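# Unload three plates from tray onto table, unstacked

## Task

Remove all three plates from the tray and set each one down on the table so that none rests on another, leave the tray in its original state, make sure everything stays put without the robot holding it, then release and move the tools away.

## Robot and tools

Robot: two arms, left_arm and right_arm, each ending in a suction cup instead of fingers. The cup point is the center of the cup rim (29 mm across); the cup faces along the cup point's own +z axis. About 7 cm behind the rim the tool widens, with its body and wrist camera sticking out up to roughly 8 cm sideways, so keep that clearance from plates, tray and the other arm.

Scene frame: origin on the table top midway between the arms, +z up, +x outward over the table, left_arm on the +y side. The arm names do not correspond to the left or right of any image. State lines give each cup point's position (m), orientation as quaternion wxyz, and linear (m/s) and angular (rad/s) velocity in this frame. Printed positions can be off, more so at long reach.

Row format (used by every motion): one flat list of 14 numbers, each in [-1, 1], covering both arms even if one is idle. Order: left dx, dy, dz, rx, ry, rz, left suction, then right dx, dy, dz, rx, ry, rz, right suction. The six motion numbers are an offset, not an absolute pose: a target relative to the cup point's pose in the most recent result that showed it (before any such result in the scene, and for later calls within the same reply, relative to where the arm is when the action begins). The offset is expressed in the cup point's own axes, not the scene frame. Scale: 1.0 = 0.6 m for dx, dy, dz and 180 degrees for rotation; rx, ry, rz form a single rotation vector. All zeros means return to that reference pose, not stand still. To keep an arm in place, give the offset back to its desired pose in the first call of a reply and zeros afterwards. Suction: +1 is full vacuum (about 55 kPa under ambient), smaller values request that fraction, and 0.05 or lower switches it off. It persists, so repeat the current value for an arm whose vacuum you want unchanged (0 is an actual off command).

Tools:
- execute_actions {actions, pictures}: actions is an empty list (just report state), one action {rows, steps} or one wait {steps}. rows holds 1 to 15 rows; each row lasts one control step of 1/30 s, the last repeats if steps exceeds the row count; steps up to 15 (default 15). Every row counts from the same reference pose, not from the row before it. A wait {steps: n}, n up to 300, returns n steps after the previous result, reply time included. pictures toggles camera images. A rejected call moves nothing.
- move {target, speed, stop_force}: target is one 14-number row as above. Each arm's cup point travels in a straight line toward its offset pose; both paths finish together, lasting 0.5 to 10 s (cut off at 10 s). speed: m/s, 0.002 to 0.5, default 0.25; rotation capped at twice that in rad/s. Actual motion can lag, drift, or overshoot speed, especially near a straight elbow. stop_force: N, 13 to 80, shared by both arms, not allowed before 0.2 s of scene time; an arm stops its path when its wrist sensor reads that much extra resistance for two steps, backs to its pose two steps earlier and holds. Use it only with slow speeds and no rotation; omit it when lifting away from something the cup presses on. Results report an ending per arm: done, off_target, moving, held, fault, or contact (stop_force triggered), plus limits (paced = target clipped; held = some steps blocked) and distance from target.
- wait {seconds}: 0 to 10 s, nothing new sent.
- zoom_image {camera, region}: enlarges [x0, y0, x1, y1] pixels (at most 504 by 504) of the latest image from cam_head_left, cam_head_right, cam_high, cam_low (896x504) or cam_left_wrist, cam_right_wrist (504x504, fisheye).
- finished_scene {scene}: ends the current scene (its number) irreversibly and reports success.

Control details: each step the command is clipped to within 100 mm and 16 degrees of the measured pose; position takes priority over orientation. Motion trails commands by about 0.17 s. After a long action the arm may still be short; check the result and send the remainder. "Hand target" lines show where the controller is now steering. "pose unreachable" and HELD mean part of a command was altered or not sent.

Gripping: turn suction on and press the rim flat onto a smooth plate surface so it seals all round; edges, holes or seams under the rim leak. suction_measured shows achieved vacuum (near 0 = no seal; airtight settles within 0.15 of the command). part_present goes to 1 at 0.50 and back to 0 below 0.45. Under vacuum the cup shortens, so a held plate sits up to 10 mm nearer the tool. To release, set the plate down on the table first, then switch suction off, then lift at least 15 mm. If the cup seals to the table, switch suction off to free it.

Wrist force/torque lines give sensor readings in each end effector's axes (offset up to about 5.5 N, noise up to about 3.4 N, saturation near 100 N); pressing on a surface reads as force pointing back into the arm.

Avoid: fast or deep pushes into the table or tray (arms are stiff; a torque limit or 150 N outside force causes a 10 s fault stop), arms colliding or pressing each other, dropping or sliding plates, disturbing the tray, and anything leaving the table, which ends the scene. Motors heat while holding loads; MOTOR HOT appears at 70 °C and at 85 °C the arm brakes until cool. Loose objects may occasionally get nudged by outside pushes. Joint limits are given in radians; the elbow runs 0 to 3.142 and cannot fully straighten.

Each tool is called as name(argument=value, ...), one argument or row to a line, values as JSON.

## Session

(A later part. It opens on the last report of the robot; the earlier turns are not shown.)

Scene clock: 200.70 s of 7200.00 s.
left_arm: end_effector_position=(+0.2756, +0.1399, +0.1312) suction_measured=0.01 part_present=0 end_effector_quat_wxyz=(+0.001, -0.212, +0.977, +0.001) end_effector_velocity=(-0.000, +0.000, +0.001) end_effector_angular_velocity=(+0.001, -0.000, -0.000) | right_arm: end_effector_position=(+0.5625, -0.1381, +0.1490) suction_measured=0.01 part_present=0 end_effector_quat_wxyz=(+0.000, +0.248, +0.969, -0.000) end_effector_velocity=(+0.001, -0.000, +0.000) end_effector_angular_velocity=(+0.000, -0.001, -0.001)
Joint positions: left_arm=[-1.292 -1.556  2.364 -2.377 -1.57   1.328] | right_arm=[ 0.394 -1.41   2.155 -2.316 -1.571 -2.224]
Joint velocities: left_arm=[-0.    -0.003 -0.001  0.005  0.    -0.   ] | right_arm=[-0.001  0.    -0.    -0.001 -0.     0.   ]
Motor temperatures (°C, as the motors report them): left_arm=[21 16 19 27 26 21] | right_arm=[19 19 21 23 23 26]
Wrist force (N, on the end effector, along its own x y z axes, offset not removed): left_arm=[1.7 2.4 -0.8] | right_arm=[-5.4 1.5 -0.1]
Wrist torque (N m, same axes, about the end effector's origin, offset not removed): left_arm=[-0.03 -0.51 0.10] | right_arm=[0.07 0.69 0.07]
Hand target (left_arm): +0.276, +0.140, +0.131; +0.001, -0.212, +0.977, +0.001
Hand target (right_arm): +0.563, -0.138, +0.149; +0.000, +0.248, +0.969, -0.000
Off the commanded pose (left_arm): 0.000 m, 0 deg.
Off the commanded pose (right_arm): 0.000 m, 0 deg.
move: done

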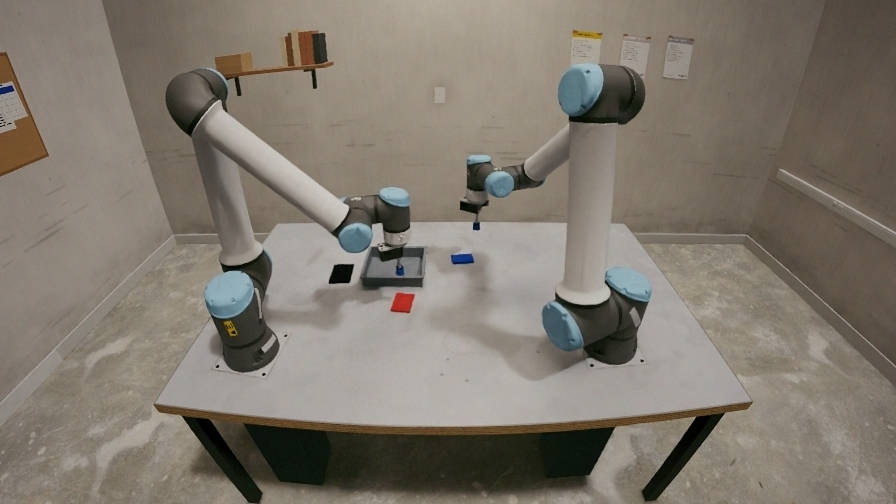

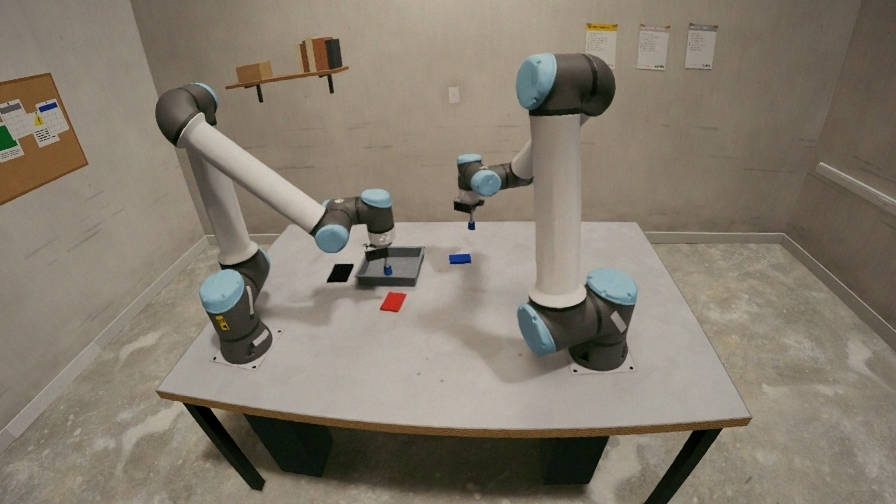

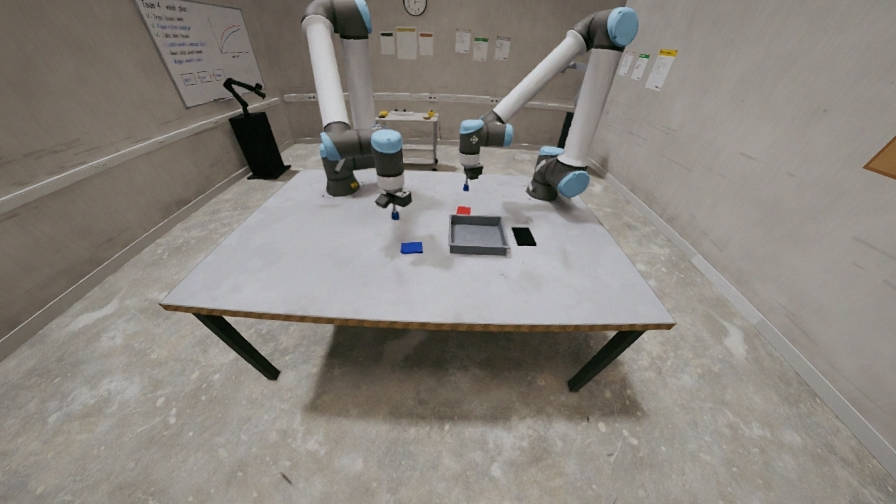

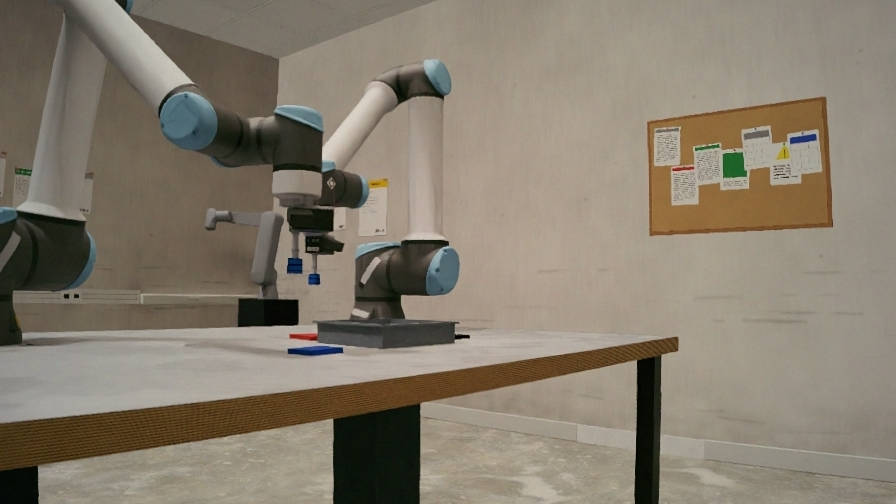

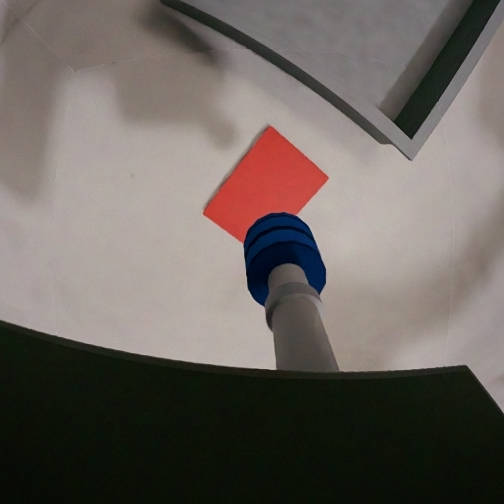

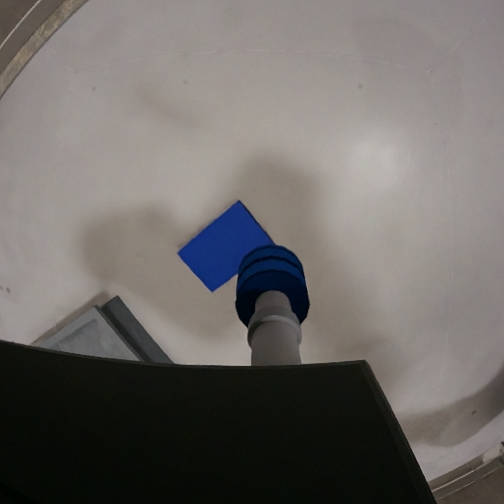

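execute_actions(
  actions=[],
)

Scene clock: 203.33 s of 7200.00 s.
left_arm: end_effector_position=(+0.2756, +0.1399, +0.1314) suction_measured=0.01 part_present=0 end_effector_quat_wxyz=(+0.001, -0.212, +0.977, +0.001) end_effector_velocity=(+0.000, -0.000, +0.000) end_effector_angular_velocity=(-0.001, -0.000, +0.000) | right_arm: end_effector_position=(+0.5625, -0.1381, +0.1490) suction_measured=0.01 part_present=0 end_effector_quat_wxyz=(+0.000, +0.248, +0.969, -0.000) end_effector_velocity=(-0.000, +0.000, -0.000) end_effector_angular_velocity=(-0.002, +0.000, -0.000)
Joint positions: left_arm=[-1.292 -1.557  2.364 -2.376 -1.57   1.328] | right_arm=[ 0.394 -1.41   2.155 -2.316 -1.571 -2.224]
Joint velocities: left_arm=[ 0.001 -0.    -0.001  0.    -0.     0.   ] | right_arm=[ 0.001  0.001 -0.     0.    -0.002  0.002]
Motor temperatures (°C, as the motors report them): left_arm=[21 16 19 27 26 21] | right_arm=[19 19 21 23 23 26]
Wrist force (N, on the end effector, along its own x y z axes, offset not removed): left_arm=[1.4 2.4 -0.7] | right_arm=[-1.6 7.0 3.8]
Wrist torque (N m, same axes, about the end effector's origin, offset not removed): left_arm=[-0.08 -0.44 0.19] | right_arm=[0.92 0.39 0.09]
Hand target (left_arm): +0.276, +0.140, +0.131; +0.001, -0.212, +0.977, +0.001
Hand target (right_arm): +0.563, -0.138, +0.149; +0.000, +0.248, +0.969, -0.000
Off the commanded pose (left_arm): 0.000 m, 0 deg.
Off the commanded pose (right_arm): 0.000 m, 0 deg.
Steps of this call (steps 1 to 79: nothing new was sent). Readings (end_effector_position | what the end effector reports):
1: left_arm (+0.2756, +0.1399, +0.1312) | right_arm (+0.5625, -0.1381, +0.1490) | left_arm suction_measured=0.01 part_present=0 | right_arm suction_measured=0.01 part_present=0
2: left_arm (+0.2756, +0.1399, +0.1313) | right_arm (+0.5625, -0.1381, +0.1490) | left_arm suction_measured=0.01 part_present=0 | right_arm suction_measured=0.01 part_present=0
4: left_arm (+0.2756, +0.1399, +0.1313) | right_arm (+0.5625, -0.1381, +0.1490) | left_arm suction_measured=0.01 part_present=0 | right_arm suction_measured=0.01 part_present=0
8: left_arm (+0.2756, +0.1399, +0.1314) | right_arm (+0.5625, -0.1381, +0.1490) | left_arm suction_measured=0.01 part_present=0 | right_arm suction_measured=0.01 part_present=0
79: the state above

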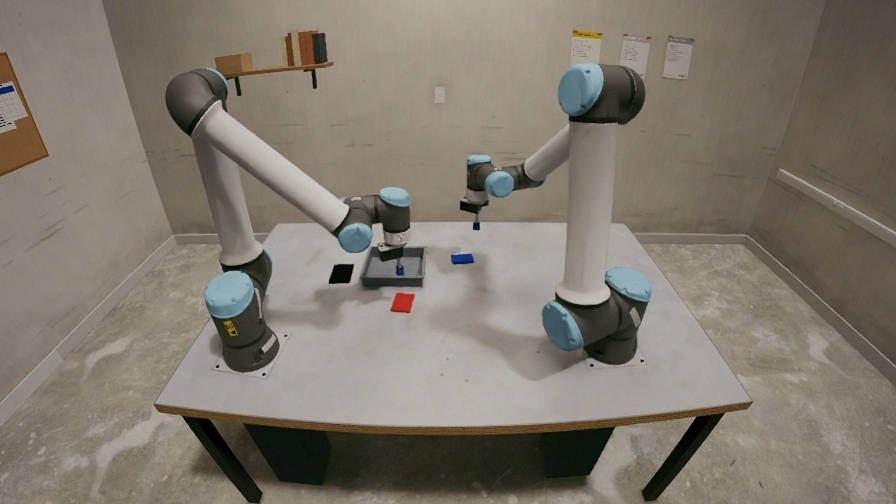

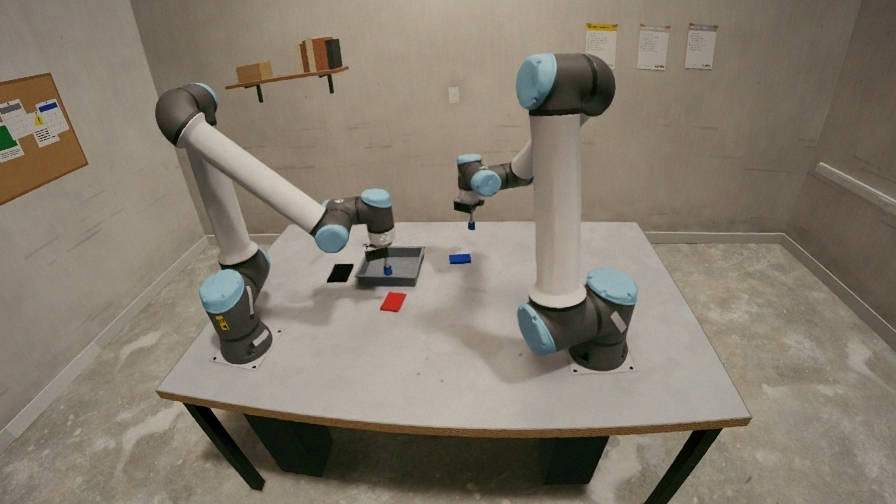

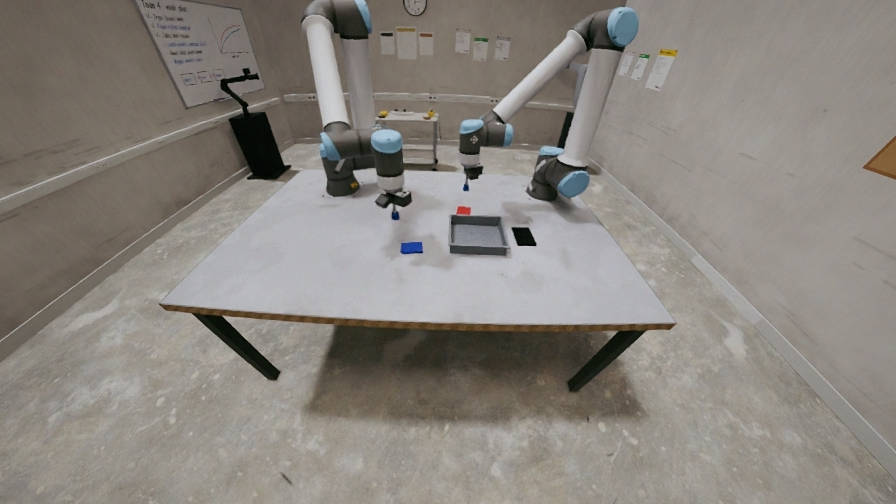

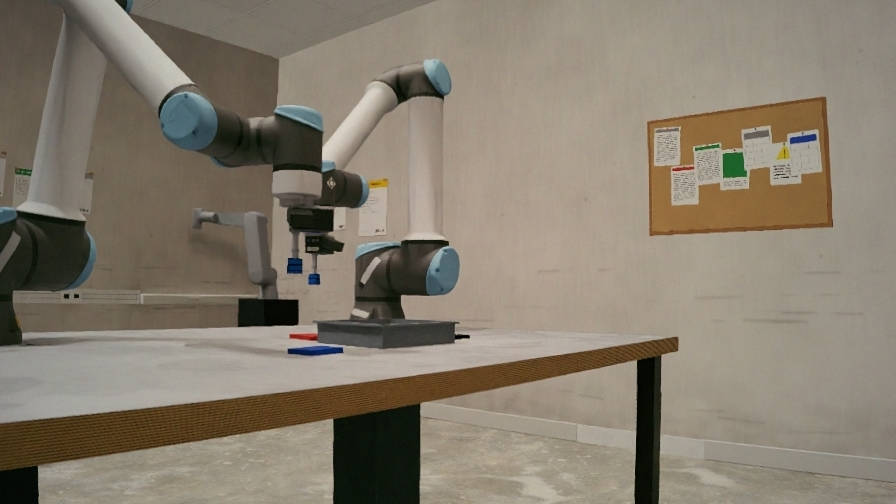

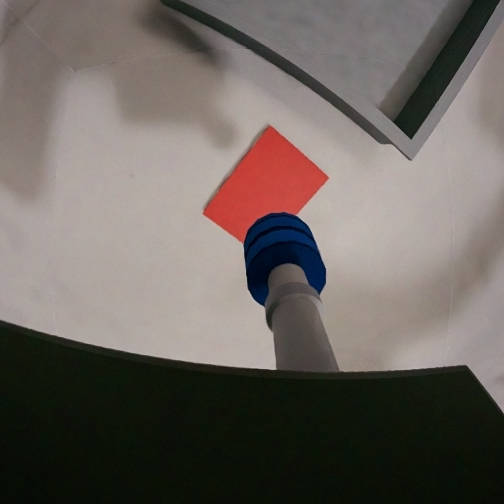

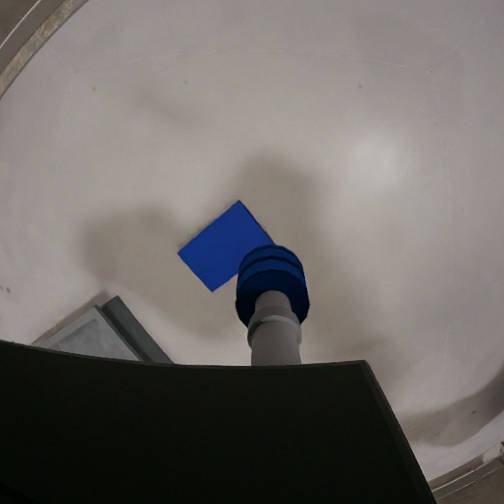

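All three plates are on the table and not stacked. The tray is empty, and both arms are clear with suction off.

finished_scene(
  scene=2,
)

The scene is finished: the task was done.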